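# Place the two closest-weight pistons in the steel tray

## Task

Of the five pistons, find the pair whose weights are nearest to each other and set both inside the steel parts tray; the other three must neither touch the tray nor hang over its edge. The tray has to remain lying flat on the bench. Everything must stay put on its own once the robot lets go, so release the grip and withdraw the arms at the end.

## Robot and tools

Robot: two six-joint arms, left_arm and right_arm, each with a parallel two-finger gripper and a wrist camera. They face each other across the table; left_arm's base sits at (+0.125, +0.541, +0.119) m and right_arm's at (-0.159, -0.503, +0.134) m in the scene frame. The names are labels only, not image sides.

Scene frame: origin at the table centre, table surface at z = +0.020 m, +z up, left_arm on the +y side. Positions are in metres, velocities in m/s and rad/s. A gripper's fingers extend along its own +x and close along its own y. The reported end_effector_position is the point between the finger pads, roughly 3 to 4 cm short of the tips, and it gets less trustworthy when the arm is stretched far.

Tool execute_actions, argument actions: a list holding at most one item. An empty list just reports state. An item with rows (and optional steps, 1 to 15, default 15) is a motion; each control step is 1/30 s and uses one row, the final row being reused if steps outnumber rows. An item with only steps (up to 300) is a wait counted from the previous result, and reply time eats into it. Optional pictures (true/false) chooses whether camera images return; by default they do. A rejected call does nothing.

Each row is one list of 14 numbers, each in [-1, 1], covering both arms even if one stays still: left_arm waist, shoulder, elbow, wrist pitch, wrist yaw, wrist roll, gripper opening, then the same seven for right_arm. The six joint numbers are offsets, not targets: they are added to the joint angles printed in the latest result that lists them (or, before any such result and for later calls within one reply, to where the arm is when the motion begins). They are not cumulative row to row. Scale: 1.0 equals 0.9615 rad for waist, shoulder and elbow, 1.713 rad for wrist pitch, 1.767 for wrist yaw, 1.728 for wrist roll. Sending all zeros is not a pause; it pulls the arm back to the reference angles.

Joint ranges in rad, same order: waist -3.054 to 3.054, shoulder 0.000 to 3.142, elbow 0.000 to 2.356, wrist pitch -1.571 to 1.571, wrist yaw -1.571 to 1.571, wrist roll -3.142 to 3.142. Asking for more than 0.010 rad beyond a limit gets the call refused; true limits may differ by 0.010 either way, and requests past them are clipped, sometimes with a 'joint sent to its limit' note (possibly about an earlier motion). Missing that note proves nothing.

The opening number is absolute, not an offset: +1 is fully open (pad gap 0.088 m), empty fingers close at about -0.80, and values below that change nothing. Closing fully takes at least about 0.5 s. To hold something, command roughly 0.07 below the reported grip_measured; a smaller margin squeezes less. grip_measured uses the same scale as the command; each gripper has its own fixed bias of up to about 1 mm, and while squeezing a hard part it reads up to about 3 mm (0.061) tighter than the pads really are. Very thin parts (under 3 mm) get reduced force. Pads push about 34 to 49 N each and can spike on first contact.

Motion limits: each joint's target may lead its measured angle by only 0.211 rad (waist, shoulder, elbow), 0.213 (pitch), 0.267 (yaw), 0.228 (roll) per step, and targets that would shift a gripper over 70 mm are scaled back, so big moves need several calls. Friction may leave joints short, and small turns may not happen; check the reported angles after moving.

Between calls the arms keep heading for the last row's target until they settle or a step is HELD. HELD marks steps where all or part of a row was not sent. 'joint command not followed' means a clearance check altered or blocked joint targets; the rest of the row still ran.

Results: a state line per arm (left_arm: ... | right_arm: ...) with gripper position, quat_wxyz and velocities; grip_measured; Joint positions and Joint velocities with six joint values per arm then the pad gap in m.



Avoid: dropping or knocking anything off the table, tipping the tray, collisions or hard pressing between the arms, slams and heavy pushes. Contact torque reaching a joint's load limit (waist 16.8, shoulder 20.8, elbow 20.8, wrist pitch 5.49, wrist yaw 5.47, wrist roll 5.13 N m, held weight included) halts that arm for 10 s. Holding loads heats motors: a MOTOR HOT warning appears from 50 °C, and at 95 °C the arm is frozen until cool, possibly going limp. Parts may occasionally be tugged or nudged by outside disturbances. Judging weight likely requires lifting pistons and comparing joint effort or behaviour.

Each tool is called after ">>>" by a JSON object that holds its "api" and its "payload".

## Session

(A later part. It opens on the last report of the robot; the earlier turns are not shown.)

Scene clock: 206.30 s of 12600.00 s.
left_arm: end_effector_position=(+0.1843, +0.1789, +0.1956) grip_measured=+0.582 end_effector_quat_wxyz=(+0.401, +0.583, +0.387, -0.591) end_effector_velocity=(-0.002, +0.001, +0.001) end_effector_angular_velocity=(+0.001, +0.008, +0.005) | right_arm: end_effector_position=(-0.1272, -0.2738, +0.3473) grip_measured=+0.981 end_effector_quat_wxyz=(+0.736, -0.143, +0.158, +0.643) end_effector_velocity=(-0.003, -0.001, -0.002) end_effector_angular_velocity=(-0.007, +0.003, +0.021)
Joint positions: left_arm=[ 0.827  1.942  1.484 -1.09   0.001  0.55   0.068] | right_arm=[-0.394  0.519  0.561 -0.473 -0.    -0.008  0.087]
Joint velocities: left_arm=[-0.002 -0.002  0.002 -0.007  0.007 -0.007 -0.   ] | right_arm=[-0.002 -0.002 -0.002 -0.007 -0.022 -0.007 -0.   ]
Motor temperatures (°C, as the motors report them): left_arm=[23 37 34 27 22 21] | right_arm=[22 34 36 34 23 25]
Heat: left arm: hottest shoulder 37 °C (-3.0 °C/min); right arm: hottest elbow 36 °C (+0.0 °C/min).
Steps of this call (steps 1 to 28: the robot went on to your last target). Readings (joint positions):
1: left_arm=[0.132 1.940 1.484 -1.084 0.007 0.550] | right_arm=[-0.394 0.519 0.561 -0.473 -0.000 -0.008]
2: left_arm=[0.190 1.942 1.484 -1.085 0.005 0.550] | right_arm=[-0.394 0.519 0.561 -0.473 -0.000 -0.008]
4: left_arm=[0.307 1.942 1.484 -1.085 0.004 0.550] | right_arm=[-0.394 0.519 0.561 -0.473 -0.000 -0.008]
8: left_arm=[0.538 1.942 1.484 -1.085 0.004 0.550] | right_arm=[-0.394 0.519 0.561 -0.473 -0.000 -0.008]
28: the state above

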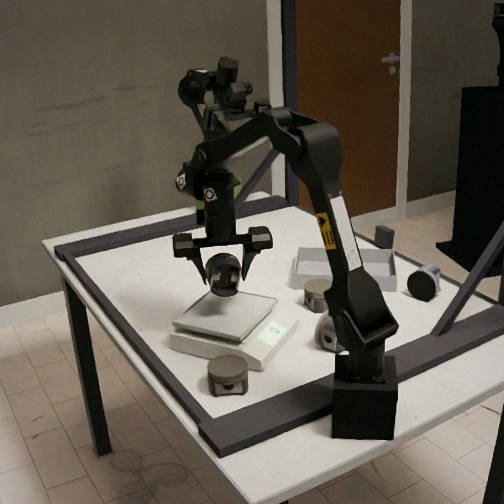

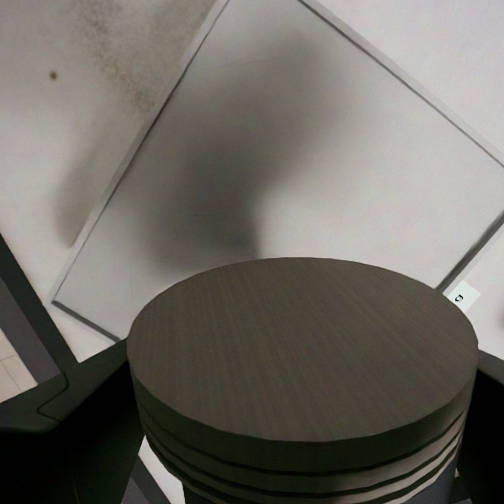

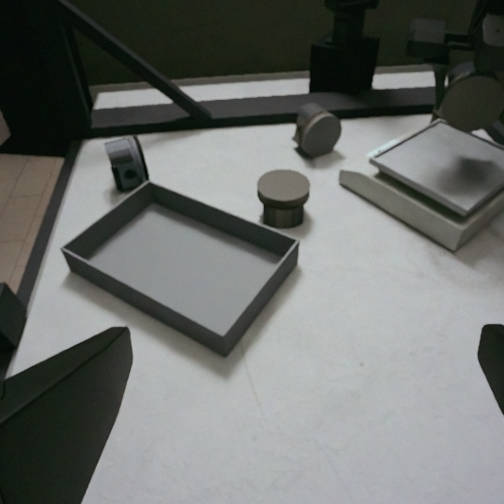

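>>> {"api": "execute_actions", "payload": {"actions": [{"rows":[[0,0.02,0,0.008,0,0,0.48,0,0,0,0,0,0,1],[0,0.042,0,0.017,0,0,0.48,0,0,0,0,0,0,1],[0,0.064,0,0.026,0,0,0.48,0,0,0,0,0,0,1],[0,0.084,0,0.035,0,0,0.48,0,0,0,0,0,0,1],[0,0.1,0,0.043,0,0,0.48,0,0,0,0,0,0,1],[0,0.113,0,0.049,0,0,0.48,0,0,0,0,0,0,1],[0,0.124,0,0.054,0,0,0.48,0,0,0,0,0,0,1],[0,0.133,0,0.058,0,0,0.48,0,0,0,0,0,0,1]],"steps":15}], "pictures": false}}

>>> {"api": "execute_actions", "payload": {"actions": [{"rows":[[0,0.008,0,0.002,0,0,0.48,0,0,0,0,0,0,1],[0,0.014,0,0.004,0,0,0.48,0,0,0,0,0,0,1],[0,0.019,0,0.006,0,0,0.48,0,0,0,0,0,0,1],[0,0.024,0,0.008,0,0,0.48,0,0,0,0,0,0,1],[0,0.029,0,0.01,0,0,0.48,0,0,0,0,0,0,1],[0,0.034,0,0.012,0,0,0.48,0,0,0,0,0,0,1],[0,0.039,0,0.014,0,0,0.48,0,0,0,0,0,0,1],[0,0.044,0,0.015,0,0,0.48,0,0,0,0,0,0,1]],"steps":15}], "pictures": false}}

>>> {"api": "execute_actions", "payload": {"actions": [{"rows":[[0,0,0,0,0,0,0.9,0,0,0,0,0,0,1]],"steps":10}], "pictures": false}}

>>> {"api": "execute_actions", "payload": {"actions": [{"steps":45}]}}

>>> {"api": "zoom_image", "payload": {"camera": "cam_high", "region": [240,305,310,365]}}

Scene clock: 215.20 s of 12600.00 s.
left_arm: end_effector_position=(+0.1868, +0.1636, +0.1533) grip_measured=+0.582 end_effector_quat_wxyz=(+0.394, +0.587, +0.395, -0.587) end_effector_velocity=(+0.003, -0.004, +0.000) end_effector_angular_velocity=(-0.018, -0.025, +0.005) | right_arm: end_effector_position=(-0.1272, -0.2738, +0.3473) grip_measured=+0.981 end_effector_quat_wxyz=(+0.736, -0.143, +0.158, +0.643) end_effector_velocity=(+0.001, -0.002, -0.001) end_effector_angular_velocity=(-0.006, -0.022, +0.000)
Joint positions: left_arm=[ 0.827  2.062  1.484 -0.993  0.001  0.55   0.068] | right_arm=[-0.394  0.519  0.561 -0.473 -0.    -0.008  0.087]
Joint velocities: left_arm=[-0.002 -0.002 -0.002  0.022 -0.022 -0.007 -0.   ] | right_arm=[-0.002 -0.007 -0.002 -0.007  0.007 -0.022 -0.   ]
Motor temperatures (°C, as the motors report them): left_arm=[23 37 34 27 22 21] | right_arm=[22 34 37 34 23 25]
Heat: left arm: hottest shoulder 37 °C (-3.0 °C/min); right arm: hottest elbow 37 °C (+1.0 °C/min).
Steps of this call (steps 1 to 30: the robot went on to your last target; steps 31 to 100: nothing new was sent; then 5.07 s passed at rest; steps 101 to 115: all 15 steps of this action). Readings (joint positions):
101: left_arm=[0.827 1.943 1.484 -1.090 0.001 0.550] | right_arm=[-0.394 0.519 0.561 -0.473 -0.000 -0.008]
102: left_arm=[0.827 1.946 1.484 -1.087 0.001 0.550] | right_arm=[-0.394 0.519 0.561 -0.473 -0.000 -0.008]
104: left_arm=[0.827 1.965 1.484 -1.059 0.001 0.550] | right_arm=[-0.394 0.519 0.561 -0.473 -0.000 -0.008]
108: left_arm=[0.827 2.030 1.484 -1.015 0.001 0.550] | right_arm=[-0.394 0.519 0.561 -0.473 -0.000 -0.008]
115: the state above

Scene clock: 215.70 s of 12600.00 s.
left_arm: end_effector_position=(+0.1873, +0.1606, +0.1446) grip_measured=+0.582 end_effector_quat_wxyz=(+0.393, +0.587, +0.395, -0.587) end_effector_velocity=(+0.002, +0.001, -0.001) end_effector_angular_velocity=(+0.001, -0.022, +0.019) | right_arm: end_effector_position=(-0.1272, -0.2738, +0.3473) grip_measured=+0.981 end_effector_quat_wxyz=(+0.736, -0.143, +0.158, +0.643) end_effector_velocity=(-0.000, +0.000, +0.001) end_effector_angular_velocity=(+0.007, -0.005, +0.007)
Joint positions: left_arm=[ 0.827  2.086  1.484 -0.971  0.001  0.55   0.068] | right_arm=[-0.394  0.519  0.561 -0.473 -0.    -0.008  0.087]
Joint velocities: left_arm=[-0.002 -0.002 -0.007  0.007 -0.022 -0.022 -0.   ] | right_arm=[-0.002 -0.002 -0.002  0.007 -0.007 -0.007 -0.   ]
Motor temperatures (°C, as the motors report them): left_arm=[23 37 34 27 22 21] | right_arm=[22 34 37 34 23 25]
Heat: left arm: hottest shoulder 37 °C (-3.0 °C/min); right arm: hottest elbow 37 °C (+1.0 °C/min).
Steps of this call (steps 1 to 15: all 15 steps of this action). Readings (joint positions):
1: left_arm=[0.827 2.062 1.484 -0.992 0.001 0.550] | right_arm=[-0.394 0.519 0.561 -0.473 -0.000 -0.008]
2: left_arm=[0.827 2.062 1.484 -0.992 0.001 0.550] | right_arm=[-0.394 0.519 0.561 -0.473 -0.000 -0.008]
4: left_arm=[0.827 2.066 1.484 -0.989 0.001 0.550] | right_arm=[-0.394 0.519 0.561 -0.473 -0.000 -0.008]
8: left_arm=[0.827 2.078 1.484 -0.975 0.001 0.550] | right_arm=[-0.394 0.519 0.561 -0.473 -0.000 -0.008]
15: the state above

Scene clock: 216.03 s of 12600.00 s.
left_arm: end_effector_position=(+0.1873, +0.1606, +0.1446) grip_measured=+0.889 end_effector_quat_wxyz=(+0.393, +0.587, +0.395, -0.587) end_effector_velocity=(+0.002, +0.002, +0.002) end_effector_angular_velocity=(+0.006, -0.021, +0.005) | right_arm: end_effector_position=(-0.1272, -0.2738, +0.3473) grip_measured=+0.981 end_effector_quat_wxyz=(+0.736, -0.143, +0.158, +0.643) end_effector_velocity=(-0.001, -0.001, -0.002) end_effector_angular_velocity=(-0.008, -0.003, +0.007)
Joint positions: left_arm=[ 0.827  2.086  1.484 -0.971  0.001  0.55   0.083] | right_arm=[-0.394  0.519  0.561 -0.473 -0.    -0.008  0.087]
Joint velocities: left_arm=[-0.002 -0.007 -0.002 -0.007 -0.022 -0.007  0.005] | right_arm=[-0.002 -0.002 -0.002 -0.007 -0.007 -0.007 -0.   ]
Motor temperatures (°C, as the motors report them): left_arm=[23 37 34 27 22 21] | right_arm=[22 34 37 34 23 25]
Heat: left arm: hottest shoulder 37 °C (-3.0 °C/min); right arm: hottest elbow 37 °C (+1.0 °C/min).
Steps of this call (steps 1 to 10: all 10 steps of this action). Readings (joint positions):
1: left_arm=[0.827 2.086 1.484 -0.971 0.001 0.550] | right_arm=[-0.394 0.519 0.561 -0.473 -0.000 -0.008]
2: left_arm=[0.827 2.086 1.484 -0.971 0.001 0.550] | right_arm=[-0.394 0.519 0.561 -0.473 -0.000 -0.008]
4: left_arm=[0.827 2.086 1.484 -0.971 0.001 0.550] | right_arm=[-0.394 0.519 0.561 -0.473 -0.000 -0.008]
8: left_arm=[0.827 2.086 1.484 -0.971 0.001 0.550] | right_arm=[-0.394 0.519 0.561 -0.473 -0.000 -0.008]
10: the state above

Scene clock: 217.53 s of 12600.00 s.
left_arm: end_effector_position=(+0.1873, +0.1606, +0.1446) grip_measured=+0.897 end_effector_quat_wxyz=(+0.393, +0.587, +0.395, -0.587) end_effector_velocity=(-0.000, +0.003, -0.001) end_effector_angular_velocity=(+0.013, -0.005, +0.005) | right_arm: end_effector_position=(-0.1272, -0.2738, +0.3473) grip_measured=+0.981 end_effector_quat_wxyz=(+0.736, -0.143, +0.158, +0.643) end_effector_velocity=(+0.004, -0.003, -0.005) end_effector_angular_velocity=(-0.026, -0.026, -0.013)
Joint positions: left_arm=[ 0.827  2.086  1.484 -0.971  0.001  0.55   0.083] | right_arm=[-0.394  0.519  0.561 -0.473 -0.    -0.008  0.087]
Joint velocities: left_arm=[-0.002  0.002 -0.002 -0.007 -0.007 -0.007 -0.   ] | right_arm=[-0.002 -0.002 -0.002 -0.022  0.022 -0.022  0.   ]
Motor temperatures (°C, as the motors report them): left_arm=[23 37 34 27 22 21] | right_arm=[22 34 37 34 23 25]
Heat: left arm: hottest shoulder 37 °C (-3.0 °C/min); right arm: hottest elbow 37 °C (+1.0 °C/min).
Steps of this call (steps 1 to 15: the robot went on to your last target; steps 16 to 45: nothing new was sent). Readings (joint positions):
1: left_arm=[0.827 2.086 1.484 -0.971 0.001 0.550] | right_arm=[-0.394 0.519 0.561 -0.473 -0.000 -0.008]
2: left_arm=[0.827 2.086 1.484 -0.971 0.001 0.550] | right_arm=[-0.394 0.519 0.561 -0.473 -0.000 -0.008]
4: left_arm=[0.827 2.086 1.484 -0.971 0.001 0.550] | right_arm=[-0.394 0.519 0.561 -0.473 -0.000 -0.008]
8: left_arm=[0.827 2.086 1.484 -0.971 0.001 0.550] | right_arm=[-0.394 0.519 0.561 -0.473 -0.000 -0.008]
45: the state above
All arms were judged still, so your last target was given up. Only a new action makes them travel on or press farther. Fingers that are still opening or closing keep moving.

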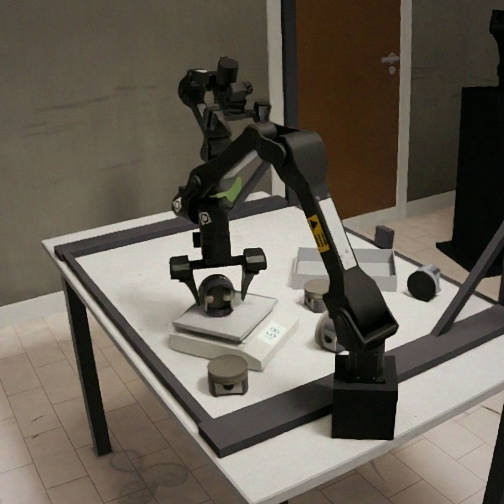

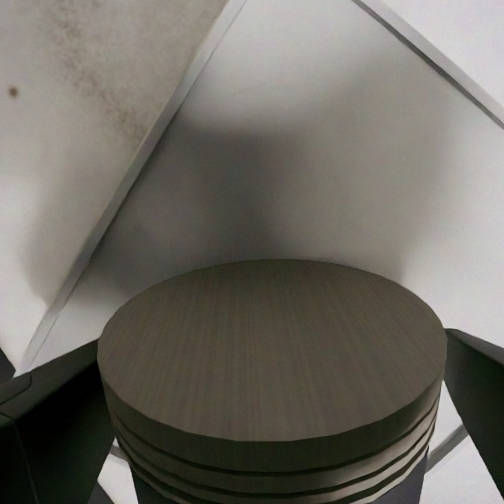

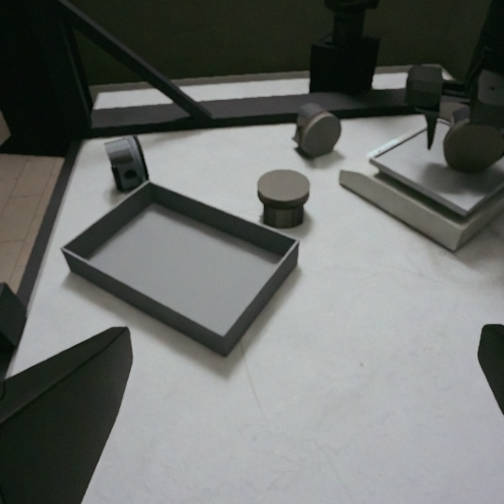

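Region (240, 305, 310, 365) of cam_high's 504x504 image, scaled by 7.200, with more detail than that image has; it fills the top 432 rows of this view, and the rest is white.

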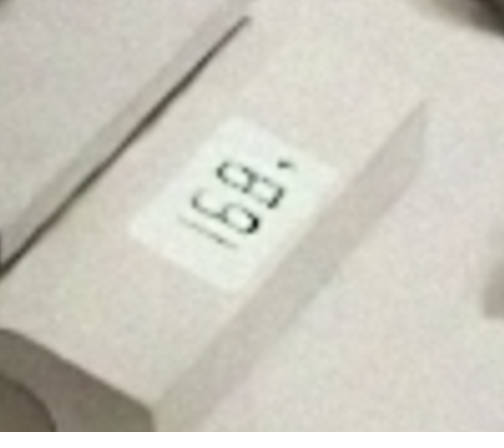

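>>> {"api": "execute_actions", "payload": {"actions": [{"rows":[[0.012,0,0,0,0,0,1,0,0,0,0,0,0,1]],"steps":10}], "pictures": false}}

>>> {"api": "execute_actions", "payload": {"actions": [{"steps":40}]}}

>>> {"api": "zoom_image", "payload": {"camera": "cam_high", "region": [170,255,310,365]}}

Scene clock: 221.13 s of 12600.00 s.
left_arm: end_effector_position=(+0.1907, +0.1612, +0.1446) grip_measured=+0.983 end_effector_quat_wxyz=(+0.396, +0.585, +0.398, -0.585) end_effector_velocity=(-0.000, +0.003, +0.001) end_effector_angular_velocity=(+0.008, -0.006, -0.010) | right_arm: end_effector_position=(-0.1272, -0.2738, +0.3473) grip_measured=+0.981 end_effector_quat_wxyz=(+0.736, -0.143, +0.158, +0.643) end_effector_velocity=(-0.001, -0.000, -0.003) end_effector_angular_velocity=(-0.014, -0.015, +0.013)
Joint positions: left_arm=[ 0.836  2.086  1.484 -0.971  0.001  0.55   0.087] | right_arm=[-0.394  0.519  0.561 -0.473 -0.    -0.008  0.087]
Joint velocities: left_arm=[-0.002 -0.007 -0.007 -0.007 -0.007  0.007  0.001] | right_arm=[-0.002  0.002 -0.002 -0.007 -0.007 -0.022  0.   ]
Motor temperatures (°C, as the motors report them): left_arm=[23 37 34 27 22 21] | right_arm=[22 34 37 34 23 25]
Heat: left arm: hottest shoulder 37 °C (-3.0 °C/min); right arm: hottest elbow 37 °C (+1.0 °C/min).
Steps of this call (steps 1 to 98: nothing new was sent; steps 99 to 108: all 10 steps of this action). Readings (joint positions):
99: left_arm=[0.828 2.086 1.484 -0.971 0.001 0.550] | right_arm=[-0.394 0.519 0.561 -0.473 -0.000 -0.008]
100: left_arm=[0.829 2.086 1.484 -0.971 0.001 0.550] | right_arm=[-0.394 0.519 0.561 -0.473 -0.000 -0.008]
102: left_arm=[0.832 2.086 1.484 -0.971 0.001 0.550] | right_arm=[-0.394 0.519 0.561 -0.473 -0.000 -0.008]
106: left_arm=[0.836 2.086 1.484 -0.971 0.001 0.550] | right_arm=[-0.394 0.519 0.561 -0.473 -0.000 -0.008]
108: the state above

Scene clock: 222.47 s of 12600.00 s.
left_arm: end_effector_position=(+0.1907, +0.1612, +0.1446) grip_measured=+0.985 end_effector_quat_wxyz=(+0.396, +0.585, +0.398, -0.585) end_effector_velocity=(-0.002, +0.001, +0.002) end_effector_angular_velocity=(+0.001, +0.008, +0.020) | right_arm: end_effector_position=(-0.1272, -0.2738, +0.3473) grip_measured=+0.981 end_effector_quat_wxyz=(+0.736, -0.143, +0.158, +0.643) end_effector_velocity=(-0.001, -0.001, -0.004) end_effector_angular_velocity=(-0.013, -0.002, +0.007)
Joint positions: left_arm=[ 0.836  2.086  1.484 -0.971  0.001  0.55   0.087] | right_arm=[-0.394  0.519  0.561 -0.473 -0.    -0.008  0.087]
Joint velocities: left_arm=[-0.002 -0.007 -0.002 -0.007  0.007 -0.022 -0.   ] | right_arm=[-0.002 -0.002 -0.007 -0.007 -0.007 -0.007 -0.   ]
Motor temperatures (°C, as the motors report them): left_arm=[23 37 34 27 22 21] | right_arm=[22 34 37 34 23 25]
Heat: left arm: hottest shoulder 37 °C (-3.0 °C/min); right arm: hottest elbow 37 °C (+1.0 °C/min).
Steps of this call (steps 1 to 15: the robot went on to your last target; steps 16 to 40: nothing new was sent). Readings (joint positions):
1: left_arm=[0.836 2.086 1.484 -0.971 0.001 0.550] | right_arm=[-0.394 0.519 0.561 -0.473 -0.000 -0.008]
2: left_arm=[0.836 2.086 1.484 -0.971 0.001 0.550] | right_arm=[-0.394 0.519 0.561 -0.473 -0.000 -0.008]
4: left_arm=[0.836 2.086 1.484 -0.971 0.001 0.550] | right_arm=[-0.394 0.519 0.561 -0.473 -0.000 -0.008]
8: left_arm=[0.836 2.086 1.484 -0.971 0.001 0.550] | right_arm=[-0.394 0.519 0.561 -0.473 -0.000 -0.008]
40: the state above
All arms were judged still, so your last target was given up. Only a new action makes them travel on or press farther. Fingers that are still opening or closing keep moving.

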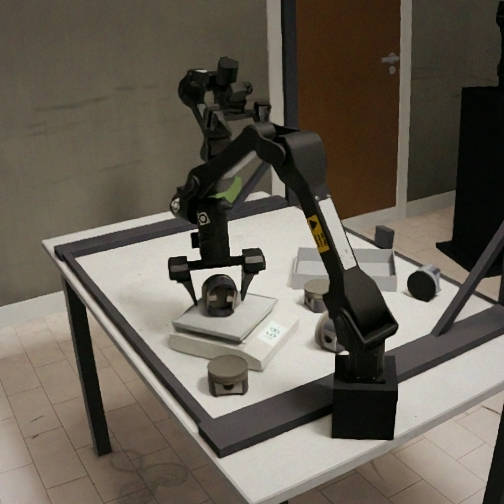

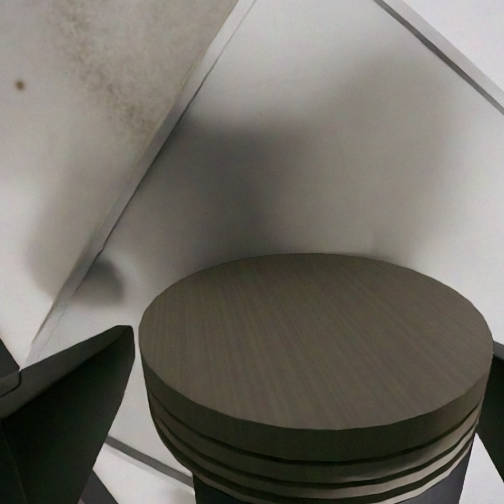

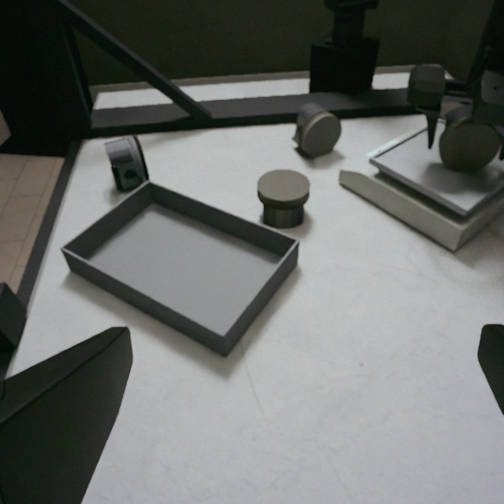

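Region (170, 255, 310, 365) of cam_high's 504x504 image, scaled by 3.600, with more detail than that image has; it fills the top 396 rows of this view, and the rest is white.

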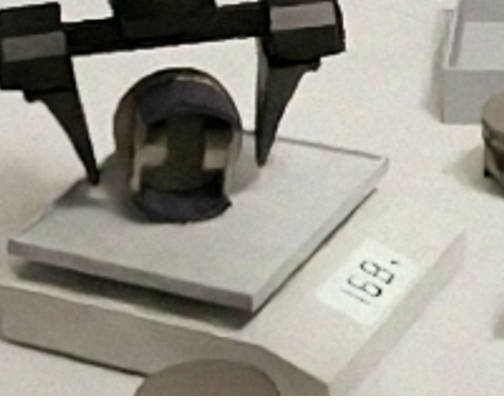

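>>> {"api": "execute_actions", "payload": {"actions": [{"rows":[[0,0,0,0,0,0,0.8,0,0,0,0,0,0,1],[0,0,0,0,0,0,0.7,0,0,0,0,0,0,1],[0,0,0,0,0,0,0.65,0,0,0,0,0,0,1],[0,0,0,0,0,0,0.6,0,0,0,0,0,0,1],[0,0,0,0,0,0,0.55,0,0,0,0,0,0,1],[0,0,0,0,0,0,0.48,0,0,0,0,0,0,1]],"steps":13}], "pictures": false}}

>>> {"api": "execute_actions", "payload": {"actions": [{"rows":[[0,-0.03,0,-0.015,0,0,0.48,0,0,0,0,0,0,1],[0,-0.06,0,-0.03,0,0,0.48,0,0,0,0,0,0,1],[0,-0.09,0,-0.05,0,0,0.48,0,0,0,0,0,0,1],[0,-0.11,0,-0.06,0,0,0.48,0,0,0,0,0,0,1],[0,-0.12,0,-0.065,0,0,0.48,0,0,0,0,0,0,1],[0,-0.12,0,-0.065,0,0,0.48,0,0,0,0,0,0,1],[-0.04,-0.12,0,-0.065,0,0,0.48,0,0,0,0,0,0,1],[-0.1,-0.12,0,-0.065,0,0,0.48,0,0,0,0,0,0,1],[-0.17,-0.12,0,-0.065,0,0,0.48,0,0,0,0,0,0,1],[-0.25,-0.12,0,-0.065,0,0,0.48,0,0,0,0,0,0,1],[-0.968,-0.12,0,-0.065,0,0,0.48,0,0,0,0,0,0,1]],"steps":15}], "pictures": false}}

>>> {"api": "execute_actions", "payload": {"actions": [{"steps":24}], "pictures": false}}

>>> {"api": "execute_actions", "payload": {"actions": [{"rows":[[0,0.015,-0.03,0.025,0,0,0.48,0,0,0,0,0,0,1],[0,0.03,-0.065,0.05,0,0,0.48,0,0,0,0,0,0,1],[0,0.05,-0.1,0.08,0,0,0.48,0,0,0,0,0,0,1],[0,0.07,-0.135,0.11,0,0,0.48,0,0,0,0,0,0,1],[0,0.085,-0.17,0.14,0,0,0.48,0,0,0,0,0,0,1],[0,0.1,-0.2,0.165,0,0,0.48,0,0,0,0,0,0,1],[0,0.112,-0.225,0.185,0,0,0.48,0,0,0,0,0,0,1],[0,0.122,-0.242,0.2,0,0,0.48,0,0,0,0,0,0,1]],"steps":15}], "pictures": false}}

>>> {"api": "execute_actions", "payload": {"actions": [{"rows":[[0,0.008,0,0.003,0,0,0.48,0,0,0,0,0,0,1],[0,0.015,0,0.006,0,0,0.48,0,0,0,0,0,0,1],[0,0.022,0,0.009,0,0,0.48,0,0,0,0,0,0,1],[0,0.029,0,0.012,0,0,0.48,0,0,0,0,0,0,1],[0,0.035,0,0.015,0,0,0.48,0,0,0,0,0,0,1],[0,0.041,0,0.018,0,0,0.48,0,0,0,0,0,0,1],[0,0.047,0,0.021,0,0,0.48,0,0,0,0,0,0,1]],"steps":15}], "pictures": false}}

Scene clock: 237.13 s of 12600.00 s.
left_arm: end_effector_position=(+0.1907, +0.1612, +0.1446) grip_measured=+0.578 end_effector_quat_wxyz=(+0.396, +0.585, +0.398, -0.585) end_effector_velocity=(+0.002, +0.003, -0.001) end_effector_angular_velocity=(+0.016, -0.020, +0.005) | right_arm: end_effector_position=(-0.1272, -0.2738, +0.3473) grip_measured=+0.981 end_effector_quat_wxyz=(+0.736, -0.143, +0.158, +0.643) end_effector_velocity=(-0.001, -0.000, +0.002) end_effector_angular_velocity=(+0.013, +0.008, +0.001)
Joint positions: left_arm=[ 0.836  2.086  1.484 -0.971  0.001  0.55   0.067] | right_arm=[-0.394  0.519  0.561 -0.473 -0.    -0.008  0.087]
Joint velocities: left_arm=[-0.002  0.002 -0.002 -0.007 -0.022 -0.007 -0.   ] | right_arm=[-0.002 -0.007 -0.002  0.007 -0.007  0.007 -0.   ]
Motor temperatures (°C, as the motors report them): left_arm=[23 39 34 27 22 21] | right_arm=[22 34 37 35 23 25]
Heat: left arm: hottest shoulder 39 °C (+1.0 °C/min); right arm: hottest elbow 37 °C (+1.0 °C/min).
Steps of this call (steps 1 to 90: nothing new was sent; then 11.23 s passed at rest; steps 91 to 103: all 13 steps of this action). Readings (joint positions):
91: left_arm=[0.836 2.086 1.484 -0.971 0.001 0.550] | right_arm=[-0.394 0.519 0.561 -0.473 -0.000 -0.008]
92: left_arm=[0.836 2.086 1.484 -0.971 0.001 0.550] | right_arm=[-0.394 0.519 0.561 -0.473 -0.000 -0.008]
94: left_arm=[0.836 2.086 1.484 -0.971 0.001 0.550] | right_arm=[-0.394 0.519 0.561 -0.473 -0.000 -0.008]
98: left_arm=[0.836 2.086 1.484 -0.971 0.001 0.550] | right_arm=[-0.394 0.519 0.561 -0.473 -0.000 -0.008]
103: the state above

Scene clock: 237.63 s of 12600.00 s.
left_arm: end_effector_position=(+0.0638, +0.1776, +0.1827) grip_measured=+0.578 end_effector_quat_wxyz=(+0.293, +0.645, +0.292, -0.643) end_effector_velocity=(-0.634, +0.109, +0.000) end_effector_angular_velocity=(+0.011, +0.020, -1.744) | right_arm: end_effector_position=(-0.1272, -0.2738, +0.3473) grip_measured=+0.981 end_effector_quat_wxyz=(+0.736, -0.143, +0.158, +0.643) end_effector_velocity=(-0.001, -0.001, -0.002) end_effector_angular_velocity=(-0.008, -0.003, +0.007)
Joint positions: left_arm=[ 0.497  1.978  1.483 -1.076 -0.003  0.55   0.067] | right_arm=[-0.394  0.519  0.561 -0.473 -0.    -0.008  0.087]
Joint velocities: left_arm=[-1.736 -0.002 -0.002 -0.007  0.022  0.007 -0.   ] | right_arm=[-0.002 -0.002 -0.002 -0.007 -0.007 -0.007 -0.   ]
Motor temperatures (°C, as the motors report them): left_arm=[23 39 34 27 22 21] | right_arm=[22 34 37 35 23 25]
Heat: left arm: hottest shoulder 39 °C (+1.0 °C/min); right arm: hottest elbow 37 °C (+1.0 °C/min).
Steps of this call (steps 1 to 15: all 15 steps of this action). Readings (joint positions):
1: left_arm=[0.836 2.084 1.484 -0.973 0.001 0.550] | right_arm=[-0.394 0.519 0.561 -0.473 -0.000 -0.008]
2: left_arm=[0.836 2.079 1.484 -0.982 0.001 0.550] | right_arm=[-0.394 0.519 0.561 -0.473 -0.000 -0.008]
4: left_arm=[0.836 2.058 1.484 -1.030 0.001 0.550] | right_arm=[-0.394 0.519 0.561 -0.473 -0.000 -0.008]
8: left_arm=[0.825 1.997 1.482 -1.066 -0.004 0.550] | right_arm=[-0.394 0.519 0.561 -0.473 -0.000 -0.008]
15: the state above

Scene clock: 238.43 s of 12600.00 s.
left_arm: end_effector_position=(-0.1276, +0.2745, +0.1827) grip_measured=+0.578 end_effector_quat_wxyz=(+0.091, +0.702, +0.094, -0.700) end_effector_velocity=(+0.001, +0.004, -0.001) end_effector_angular_velocity=(+0.014, -0.003, +0.005) | right_arm: end_effector_position=(-0.1272, -0.2738, +0.3473) grip_measured=+0.981 end_effector_quat_wxyz=(+0.736, -0.143, +0.158, +0.643) end_effector_velocity=(-0.002, -0.001, -0.002) end_effector_angular_velocity=(-0.008, -0.003, +0.012)
Joint positions: left_arm=[-0.093  1.978  1.483 -1.081  0.002  0.55   0.067] | right_arm=[-0.394  0.519  0.561 -0.473 -0.    -0.008  0.087]
Joint velocities: left_arm=[-0.002 -0.002 -0.007 -0.007  0.007 -0.007 -0.   ] | right_arm=[ 0.002 -0.002 -0.002 -0.007 -0.007 -0.007  0.   ]
Motor temperatures (°C, as the motors report them): left_arm=[23 39 34 27 22 21] | right_arm=[22 34 37 35 23 25]
Heat: left arm: hottest shoulder 39 °C (+2.0 °C/min); right arm: hottest elbow 37 °C (+1.0 °C/min).
Steps of this call (steps 1 to 24: the robot went on to your last target). Readings (joint positions):
1: left_arm=[0.439 1.978 1.483 -1.076 -0.002 0.550] | right_arm=[-0.394 0.519 0.561 -0.473 -0.000 -0.008]
2: left_arm=[0.381 1.978 1.483 -1.076 -0.002 0.550] | right_arm=[-0.394 0.519 0.561 -0.473 -0.000 -0.008]
4: left_arm=[0.267 1.978 1.483 -1.076 -0.002 0.550] | right_arm=[-0.394 0.519 0.561 -0.473 -0.000 -0.008]
8: left_arm=[0.038 1.978 1.483 -1.076 -0.002 0.550] | right_arm=[-0.394 0.519 0.561 -0.473 -0.000 -0.008]
24: the state above

Scene clock: 238.93 s of 12600.00 s.
left_arm: end_effector_position=(-0.1198, +0.2827, +0.0888) grip_measured=+0.578 end_effector_quat_wxyz=(+0.088, +0.705, +0.097, -0.697) end_effector_velocity=(-0.027, -0.031, +0.001) end_effector_angular_velocity=(-0.142, +0.124, +0.010) | right_arm: end_effector_position=(-0.1272, -0.2738, +0.3473) grip_measured=+0.981 end_effector_quat_wxyz=(+0.736, -0.143, +0.158, +0.643) end_effector_velocity=(-0.000, +0.000, +0.001) end_effector_angular_velocity=(+0.007, -0.005, +0.007)
Joint positions: left_arm=[-0.093  2.097  1.251 -0.743  0.002  0.55   0.067] | right_arm=[-0.394  0.519  0.561 -0.473 -0.    -0.008  0.087]
Joint velocities: left_arm=[ 0.002 -0.002  0.002  0.183 -0.007 -0.007  0.   ] | right_arm=[-0.002 -0.002 -0.002  0.007 -0.007 -0.007  0.   ]
Motor temperatures (°C, as the motors report them): left_arm=[23 39 34 27 22 21] | right_arm=[22 34 37 35 23 25]
Heat: left arm: hottest shoulder 39 °C (+2.0 °C/min); right arm: hottest elbow 37 °C (+1.0 °C/min).
Steps of this call (steps 1 to 15: all 15 steps of this action). Readings (joint positions):
1: left_arm=[-0.093 1.978 1.479 -1.075 0.002 0.550] | right_arm=[-0.394 0.519 0.561 -0.473 -0.000 -0.008]
2: left_arm=[-0.093 1.978 1.467 -1.052 0.002 0.550] | right_arm=[-0.394 0.519 0.561 -0.473 -0.000 -0.008]
4: left_arm=[-0.093 1.987 1.429 -0.979 0.002 0.550] | right_arm=[-0.394 0.519 0.561 -0.473 -0.000 -0.008]
8: left_arm=[-0.093 2.049 1.317 -0.817 0.002 0.550] | right_arm=[-0.394 0.519 0.561 -0.473 -0.000 -0.008]
15: the state above

Scene clock: 239.43 s of 12600.00 s.
left_arm: end_effector_position=(-0.1227, +0.2796, +0.0811) grip_measured=+0.578 end_effector_quat_wxyz=(+0.090, +0.703, +0.095, -0.699) end_effector_velocity=(+0.003, -0.000, +0.000) end_effector_angular_velocity=(-0.010, -0.021, -0.010) | right_arm: end_effector_position=(-0.1272, -0.2738, +0.3473) grip_measured=+0.981 end_effector_quat_wxyz=(+0.736, -0.143, +0.158, +0.643) end_effector_velocity=(+0.002, -0.000, +0.002) end_effector_angular_velocity=(+0.011, -0.011, -0.006)
Joint positions: left_arm=[-0.093  2.12   1.252 -0.71   0.002  0.55   0.067] | right_arm=[-0.394  0.519  0.561 -0.473 -0.    -0.008  0.087]
Joint velocities: left_arm=[-0.002 -0.002 -0.002 -0.007 -0.022  0.007 -0.   ] | right_arm=[-0.002 -0.007 -0.002  0.007  0.007 -0.007  0.   ]
Motor temperatures (°C, as the motors report them): left_arm=[23 39 34 27 22 21] | right_arm=[22 34 37 35 23 25]
Heat: left arm: hottest shoulder 39 °C (+2.0 °C/min); right arm: hottest elbow 37 °C (+1.0 °C/min).
Steps of this call (steps 1 to 15: all 15 steps of this action). Readings (joint positions):
1: left_arm=[-0.093 2.097 1.252 -0.739 0.002 0.550] | right_arm=[-0.394 0.519 0.561 -0.473 -0.000 -0.008]
2: left_arm=[-0.093 2.097 1.252 -0.738 0.002 0.550] | right_arm=[-0.394 0.519 0.561 -0.473 -0.000 -0.008]
4: left_arm=[-0.093 2.102 1.252 -0.736 0.002 0.550] | right_arm=[-0.394 0.519 0.561 -0.473 -0.000 -0.008]
8: left_arm=[-0.093 2.119 1.252 -0.716 0.001 0.550] | right_arm=[-0.394 0.519 0.561 -0.473 -0.000 -0.008]
15: the state above

>>> {"api": "execute_actions", "payload": {"actions": [{"rows":[[0,0,0,0,0,0,1,0,0,0,0,0,0,1]],"steps":9}], "pictures": false}}

>>> {"api": "execute_actions", "payload": {"actions": [{"rows":[[0,-0.03,0.03,-0.03,0,0,1,0,0,0,0,0,0,1],[0,-0.06,0.06,-0.06,0,0,1,0,0,0,0,0,0,1],[0,-0.09,0.095,-0.095,0,0,1,0,0,0,0,0,0,1],[0,-0.12,0.13,-0.13,0,0,1,0,0,0,0,0,0,1],[0,-0.145,0.165,-0.165,0,0,1,0,0,0,0,0,0,1],[0,-0.17,0.2,-0.2,0,0,1,0,0,0,0,0,0,1],[0,-0.185,0.235,-0.227,0,0,1,0,0,0,0,0,0,1],[0,-0.185,0.235,-0.227,0,0,1,0,0,0,0,0,0,1],[0,-0.2,0.235,-0.227,0,0,1,0,0,0,0,0,0,1],[0.04,-0.25,0.2,-0.22,0,0,1,0,0,0,0,0,0,1],[0.1,-0.3,0.14,-0.21,0,0,1,0,0,0,0,0,0,1],[0.17,-0.36,0.06,-0.2,0,0,1,0,0,0,0,0,0,1],[0.25,-0.42,-0.03,-0.185,0,0,1,0,0,0,0,0,0,1],[0.35,-0.48,-0.13,-0.17,0,0,1,0,0,0,0,0,0,1],[0.74,-0.545,-0.26,-0.155,0,0,1,0,0,0,0,0,0,1]],"steps":15}], "pictures": false}}

>>> {"api": "execute_actions", "payload": {"actions": [{"steps":18}], "pictures": false}}

>>> {"api": "execute_actions", "payload": {"actions": [{"rows":[[0.75,0,0,0,0,0,1,0,0,0,0,0,0,1]],"steps":15}], "pictures": false}}

>>> {"api": "execute_actions", "payload": {"actions": [{"steps":12}]}}

Scene clock: 250.47 s of 12600.00 s.
left_arm: end_effector_position=(-0.1228, +0.2795, +0.0811) grip_measured=+0.970 end_effector_quat_wxyz=(+0.091, +0.703, +0.094, -0.700) end_effector_velocity=(+0.004, +0.004, -0.002) end_effector_angular_velocity=(+0.017, -0.006, +0.010) | right_arm: end_effector_position=(-0.1272, -0.2738, +0.3473) grip_measured=+0.981 end_effector_quat_wxyz=(+0.736, -0.143, +0.158, +0.643) end_effector_velocity=(-0.001, -0.000, -0.003) end_effector_angular_velocity=(-0.013, -0.002, +0.007)
Joint positions: left_arm=[-0.093  2.12   1.252 -0.71   0.002  0.55   0.087] | right_arm=[-0.394  0.519  0.561 -0.473 -0.    -0.008  0.087]
Joint velocities: left_arm=[ 0.002 -0.002 -0.012 -0.007  0.007 -0.007  0.009] | right_arm=[-0.002  0.002 -0.002 -0.007 -0.007 -0.007 -0.   ]
Motor temperatures (°C, as the motors report them): left_arm=[23 38 34 27 22 21] | right_arm=[22 34 37 35 23 25]
Heat: left arm: hottest shoulder 38 °C (+2.0 °C/min); right arm: hottest elbow 37 °C (+1.0 °C/min).
Steps of this call (steps 1 to 15: the robot went on to your last target; steps 16 to 90: nothing new was sent; then 7.73 s passed at rest; steps 91 to 99: all 9 steps of this action). Readings (joint positions):
91: left_arm=[-0.093 2.120 1.252 -0.710 0.002 0.550] | right_arm=[-0.394 0.519 0.561 -0.473 -0.000 -0.008]
92: left_arm=[-0.093 2.120 1.252 -0.710 0.002 0.550] | right_arm=[-0.394 0.519 0.561 -0.473 -0.000 -0.008]
94: left_arm=[-0.093 2.120 1.252 -0.710 0.002 0.550] | right_arm=[-0.394 0.519 0.561 -0.473 -0.000 -0.008]
98: left_arm=[-0.093 2.120 1.252 -0.710 0.002 0.550] | right_arm=[-0.394 0.519 0.561 -0.473 -0.000 -0.008]
99: the state above

Scene clock: 250.97 s of 12600.00 s.
left_arm: end_effector_position=(-0.0553, +0.2653, +0.2102) grip_measured=+0.985 end_effector_quat_wxyz=(+0.176, +0.665, +0.135, -0.713) end_effector_velocity=(+0.657, -0.081, -0.010) end_effector_angular_velocity=(-0.299, +0.082, +1.776) | right_arm: end_effector_position=(-0.1272, -0.2738, +0.3473) grip_measured=+0.981 end_effector_quat_wxyz=(+0.736, -0.143, +0.158, +0.643) end_effector_velocity=(+0.002, -0.001, -0.003) end_effector_angular_velocity=(-0.012, +0.005, -0.012)
Joint positions: left_arm=[ 0.088  1.738  1.278 -1.022  0.007  0.55   0.087] | right_arm=[-0.394  0.519  0.561 -0.473 -0.    -0.008  0.087]
Joint velocities: left_arm=[ 1.761 -1.306 -1.604  0.593 -0.095 -0.007 -0.   ] | right_arm=[-0.002  0.002 -0.002 -0.007  0.007  0.007 -0.   ]
Motor temperatures (°C, as the motors report them): left_arm=[23 38 34 27 22 21] | right_arm=[22 34 37 35 23 25]
Heat: left arm: hottest shoulder 38 °C (+2.0 °C/min); right arm: hottest elbow 37 °C (+1.0 °C/min).
Steps of this call (steps 1 to 15: all 15 steps of this action). Readings (joint positions):
1: left_arm=[-0.093 2.120 1.255 -0.719 0.002 0.550] | right_arm=[-0.394 0.519 0.561 -0.473 -0.000 -0.008]
2: left_arm=[-0.093 2.115 1.265 -0.745 0.002 0.550] | right_arm=[-0.394 0.519 0.561 -0.473 -0.000 -0.008]
4: left_arm=[-0.093 2.092 1.298 -0.833 0.002 0.550] | right_arm=[-0.394 0.519 0.561 -0.473 -0.000 -0.008]
8: left_arm=[-0.093 1.997 1.418 -1.020 0.002 0.550] | right_arm=[-0.394 0.519 0.561 -0.473 -0.000 -0.008]
15: the state above

Scene clock: 251.57 s of 12600.00 s.
left_arm: end_effector_position=(+0.1123, +0.2753, +0.1807) grip_measured=+0.985 end_effector_quat_wxyz=(+0.330, +0.626, +0.330, -0.625) end_effector_velocity=(+0.001, +0.007, -0.001) end_effector_angular_velocity=(+0.026, -0.009, +0.005) | right_arm: end_effector_position=(-0.1272, -0.2738, +0.3473) grip_measured=+0.981 end_effector_quat_wxyz=(+0.736, -0.143, +0.158, +0.643) end_effector_velocity=(-0.001, -0.002, -0.005) end_effector_angular_velocity=(-0.024, -0.014, +0.013)
Joint positions: left_arm=[ 0.616  1.606  1.013 -0.978 -0.001  0.55   0.087] | right_arm=[-0.394  0.519  0.561 -0.473 -0.    -0.008  0.087]
Joint velocities: left_arm=[-0.002 -0.002 -0.007 -0.022 -0.007 -0.007 -0.   ] | right_arm=[-0.002 -0.002 -0.002 -0.022 -0.007 -0.022 -0.   ]
Motor temperatures (°C, as the motors report them): left_arm=[23 38 34 27 22 21] | right_arm=[22 34 37 35 23 25]
Heat: left arm: hottest shoulder 38 °C (+2.0 °C/min); right arm: hottest elbow 37 °C (+1.0 °C/min).
Steps of this call (steps 1 to 18: the robot went on to your last target). Readings (joint positions):
1: left_arm=[0.149 1.701 1.225 -1.008 0.004 0.550] | right_arm=[-0.394 0.519 0.561 -0.473 -0.000 -0.008]
2: left_arm=[0.209 1.669 1.176 -0.999 0.002 0.550] | right_arm=[-0.394 0.519 0.561 -0.473 -0.000 -0.008]
4: left_arm=[0.331 1.627 1.093 -0.990 0.002 0.550] | right_arm=[-0.394 0.519 0.561 -0.473 -0.000 -0.008]
8: left_arm=[0.568 1.618 1.022 -0.981 -0.005 0.550] | right_arm=[-0.394 0.519 0.561 -0.473 -0.000 -0.008]
18: the state above

Scene clock: 252.07 s of 12600.00 s.
left_arm: end_effector_position=(+0.2913, +0.3326, +0.1807) grip_measured=+0.985 end_effector_quat_wxyz=(+0.530, +0.472, +0.527, -0.467) end_effector_velocity=(+0.001, -0.001, +0.001) end_effector_angular_velocity=(-0.023, +0.010, +0.005) | right_arm: end_effector_position=(-0.1272, -0.2738, +0.3473) grip_measured=+0.981 end_effector_quat_wxyz=(+0.736, -0.143, +0.158, +0.643) end_effector_velocity=(-0.002, -0.000, -0.001) end_effector_angular_velocity=(-0.010, -0.016, +0.018)
Joint positions: left_arm=[ 1.334  1.606  1.013 -0.975 -0.006  0.551  0.087] | right_arm=[-0.394  0.519  0.561 -0.473 -0.    -0.008  0.087]
Joint velocities: left_arm=[ 0.012 -0.007 -0.002  0.007  0.022  0.007 -0.   ] | right_arm=[ 0.002  0.002  0.002 -0.007 -0.007 -0.022 -0.   ]
Motor temperatures (°C, as the motors report them): left_arm=[23 38 34 27 22 21] | right_arm=[22 34 37 35 23 25]
Heat: left arm: hottest shoulder 38 °C (+2.0 °C/min); right arm: hottest elbow 37 °C (+1.0 °C/min).
Steps of this call (steps 1 to 15: all 15 steps of this action). Readings (joint positions):
1: left_arm=[0.635 1.606 1.013 -0.978 0.013 0.552] | right_arm=[-0.394 0.519 0.561 -0.473 -0.000 -0.008]
2: left_arm=[0.687 1.606 1.013 -0.977 0.015 0.552] | right_arm=[-0.394 0.519 0.561 -0.473 -0.000 -0.008]
4: left_arm=[0.818 1.606 1.013 -0.975 0.002 0.552] | right_arm=[-0.394 0.519 0.561 -0.473 -0.000 -0.008]
8: left_arm=[1.081 1.606 1.013 -0.975 0.002 0.552] | right_arm=[-0.394 0.519 0.561 -0.473 -0.000 -0.008]
15: the state above

Scene clock: 252.47 s of 12600.00 s.
left_arm: end_effector_position=(+0.2909, +0.3323, +0.1807) grip_measured=+0.985 end_effector_quat_wxyz=(+0.530, +0.471, +0.528, -0.469) end_effector_velocity=(+0.002, -0.002, -0.001) end_effector_angular_velocity=(-0.009, -0.016, -0.010) | right_arm: end_effector_position=(-0.1272, -0.2738, +0.3473) grip_measured=+0.981 end_effector_quat_wxyz=(+0.736, -0.143, +0.158, +0.643) end_effector_velocity=(-0.002, -0.001, -0.002) end_effector_angular_velocity=(-0.008, -0.003, +0.012)
Joint positions: left_arm=[ 1.334  1.606  1.013 -0.975 -0.003  0.551  0.087] | right_arm=[-0.394  0.519  0.561 -0.473 -0.    -0.008  0.087]
Joint velocities: left_arm=[-0.002 -0.002 -0.007  0.022 -0.007  0.007 -0.   ] | right_arm=[ 0.002 -0.002 -0.002 -0.007 -0.007 -0.007 -0.   ]
Motor temperatures (°C, as the motors report them): left_arm=[23 37 34 27 22 21] | right_arm=[22 34 37 35 23 25]
Heat: left arm: hottest shoulder 37 °C (+1.0 °C/min); right arm: hottest elbow 37 °C (+1.0 °C/min).
Steps of this call (steps 1 to 12: the robot went on to your last target). Readings (joint positions):
1: left_arm=[1.334 1.606 1.013 -0.975 -0.004 0.551] | right_arm=[-0.394 0.519 0.561 -0.473 -0.000 -0.008]
2: left_arm=[1.334 1.606 1.013 -0.975 -0.003 0.551] | right_arm=[-0.394 0.519 0.561 -0.473 -0.000 -0.008]
4: left_arm=[1.334 1.606 1.013 -0.975 -0.003 0.551] | right_arm=[-0.394 0.519 0.561 -0.473 -0.000 -0.008]
8: left_arm=[1.334 1.606 1.013 -0.975 -0.003 0.551] | right_arm=[-0.394 0.519 0.561 -0.473 -0.000 -0.008]
12: the state above

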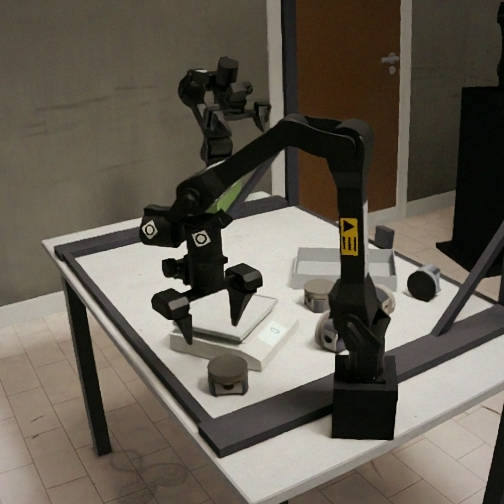

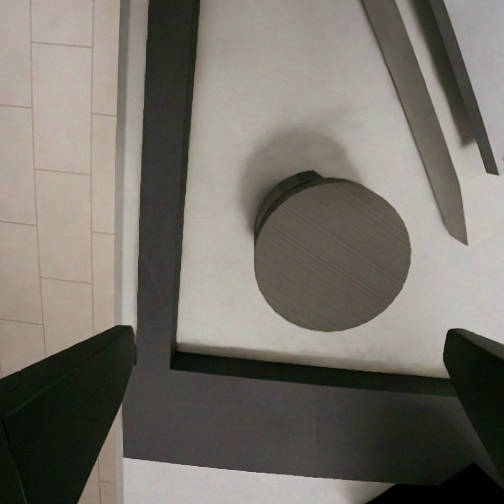

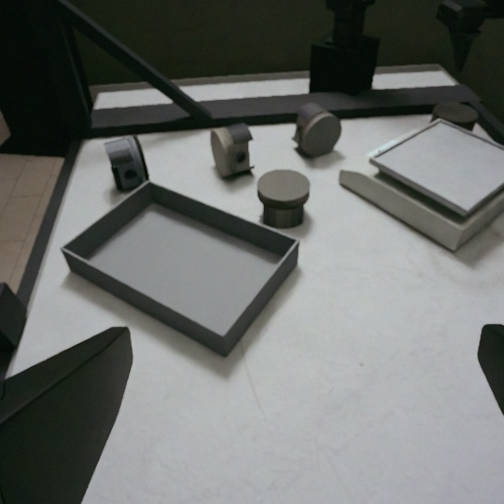

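>>> {"api": "execute_actions", "payload": {"actions": [{"rows":[[-0.02,0,-0.03,0.015,0,0.1,1,0,0,0,0,0,0,1],[-0.045,0.005,-0.065,0.035,0,0.2,1,0,0,0,0,0,0,1],[-0.07,0.015,-0.1,0.06,0,0.29,1,0,0,0,0,0,0,1],[-0.07,0.03,-0.135,0.085,0,0.29,1,0,0,0,0,0,0,1],[-0.07,0.045,-0.17,0.11,0,0.29,1,0,0,0,0,0,0,1],[-0.07,0.058,-0.2,0.135,0,0.29,1,0,0,0,0,0,0,1],[-0.07,0.07,-0.23,0.16,0,0.29,1,0,0,0,0,0,0,1],[-0.07,0.08,-0.253,0.178,0,0.29,1,0,0,0,0,0,0,1]],"steps":15}], "pictures": false}}

>>> {"api": "execute_actions", "payload": {"actions": [{"steps":5}]}}

Scene clock: 260.73 s of 12600.00 s.
left_arm: end_effector_position=(+0.2662, +0.3377, +0.1130) grip_measured=+0.985 end_effector_quat_wxyz=(+0.379, +0.598, +0.378, -0.596) end_effector_velocity=(+0.009, -0.016, +0.002) end_effector_angular_velocity=(-0.078, -0.045, -0.039) | right_arm: end_effector_position=(-0.1272, -0.2738, +0.3473) grip_measured=+0.981 end_effector_quat_wxyz=(+0.736, -0.143, +0.158, +0.643) end_effector_velocity=(-0.003, -0.001, -0.001) end_effector_angular_velocity=(-0.004, -0.010, +0.027)
Joint positions: left_arm=[ 1.27   1.674  0.779 -0.675 -0.003  1.046  0.087] | right_arm=[-0.394  0.519  0.561 -0.473 -0.    -0.008  0.087]
Joint velocities: left_arm=[-0.002 -0.012 -0.002  0.081  0.007  0.037  0.   ] | right_arm=[-0.002 -0.007 -0.002 -0.007 -0.022 -0.022 -0.   ]
Motor temperatures (°C, as the motors report them): left_arm=[23 37 34 27 22 21] | right_arm=[22 34 37 35 23 25]
Heat: left arm: hottest shoulder 37 °C (+1.0 °C/min); right arm: hottest elbow 37 °C (+1.0 °C/min).
Steps of this call (steps 1 to 15: the robot went on to your last target; steps 16 to 90: nothing new was sent; then 4.77 s passed at rest; steps 91 to 105: all 15 steps of this action). Readings (joint positions):
91: left_arm=[1.334 1.606 1.010 -0.972 -0.003 0.587] | right_arm=[-0.394 0.519 0.561 -0.473 -0.000 -0.008]
92: left_arm=[1.329 1.606 1.001 -0.956 -0.003 0.656] | right_arm=[-0.394 0.519 0.561 -0.473 -0.000 -0.008]
94: left_arm=[1.301 1.607 0.961 -0.899 -0.004 0.795] | right_arm=[-0.394 0.519 0.561 -0.473 -0.000 -0.008]
98: left_arm=[1.270 1.645 0.841 -0.753 -0.003 0.995] | right_arm=[-0.394 0.519 0.561 -0.473 -0.000 -0.008]
105: the state above

Scene clock: 260.90 s of 12600.00 s.
left_arm: end_effector_position=(+0.2664, +0.3375, +0.1130) grip_measured=+0.985 end_effector_quat_wxyz=(+0.378, +0.599, +0.377, -0.597) end_effector_velocity=(+0.005, -0.006, +0.000) end_effector_angular_velocity=(-0.026, -0.027, +0.005) | right_arm: end_effector_position=(-0.1272, -0.2738, +0.3473) grip_measured=+0.981 end_effector_quat_wxyz=(+0.736, -0.143, +0.158, +0.643) end_effector_velocity=(-0.002, -0.001, -0.001) end_effector_angular_velocity=(+0.001, +0.023, -0.000)
Joint positions: left_arm=[ 1.27   1.674  0.779 -0.673 -0.003  1.049  0.087] | right_arm=[-0.394  0.519  0.561 -0.473 -0.    -0.008  0.087]
Joint velocities: left_arm=[-0.002 -0.002 -0.002  0.037 -0.007 -0.007  0.   ] | right_arm=[ 0.002 -0.007 -0.002 -0.007 -0.007  0.022 -0.   ]
Motor temperatures (°C, as the motors report them): left_arm=[23 37 34 27 22 21] | right_arm=[22 34 37 35 23 25]
Heat: left arm: hottest shoulder 37 °C (+1.0 °C/min); right arm: hottest elbow 37 °C (+1.0 °C/min).
Steps of this call (steps 1 to 5: the robot went on to your last target). Readings (joint positions):
1: left_arm=[1.270 1.674 0.779 -0.674 -0.003 1.047] | right_arm=[-0.394 0.519 0.561 -0.473 -0.000 -0.008]
2: left_arm=[1.270 1.674 0.779 -0.674 -0.003 1.048] | right_arm=[-0.394 0.519 0.561 -0.473 -0.000 -0.008]
4: left_arm=[1.270 1.674 0.779 -0.674 -0.003 1.049] | right_arm=[-0.394 0.519 0.561 -0.473 -0.000 -0.008]
5: the state above

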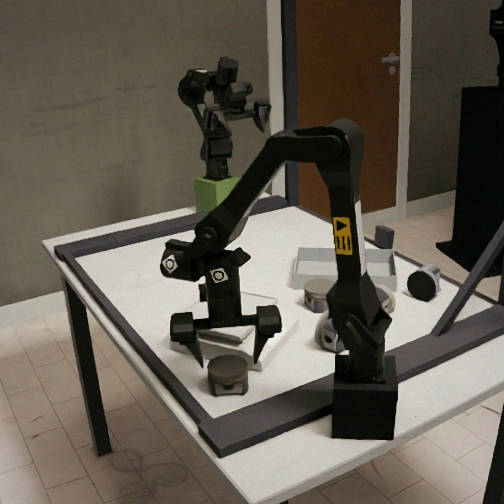

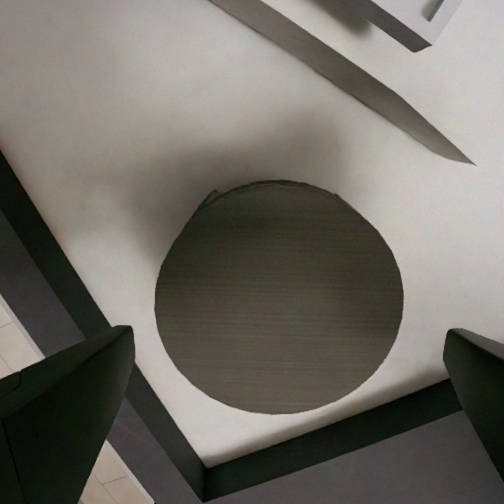

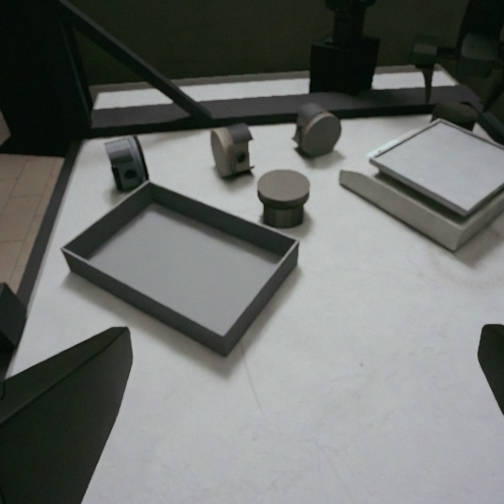

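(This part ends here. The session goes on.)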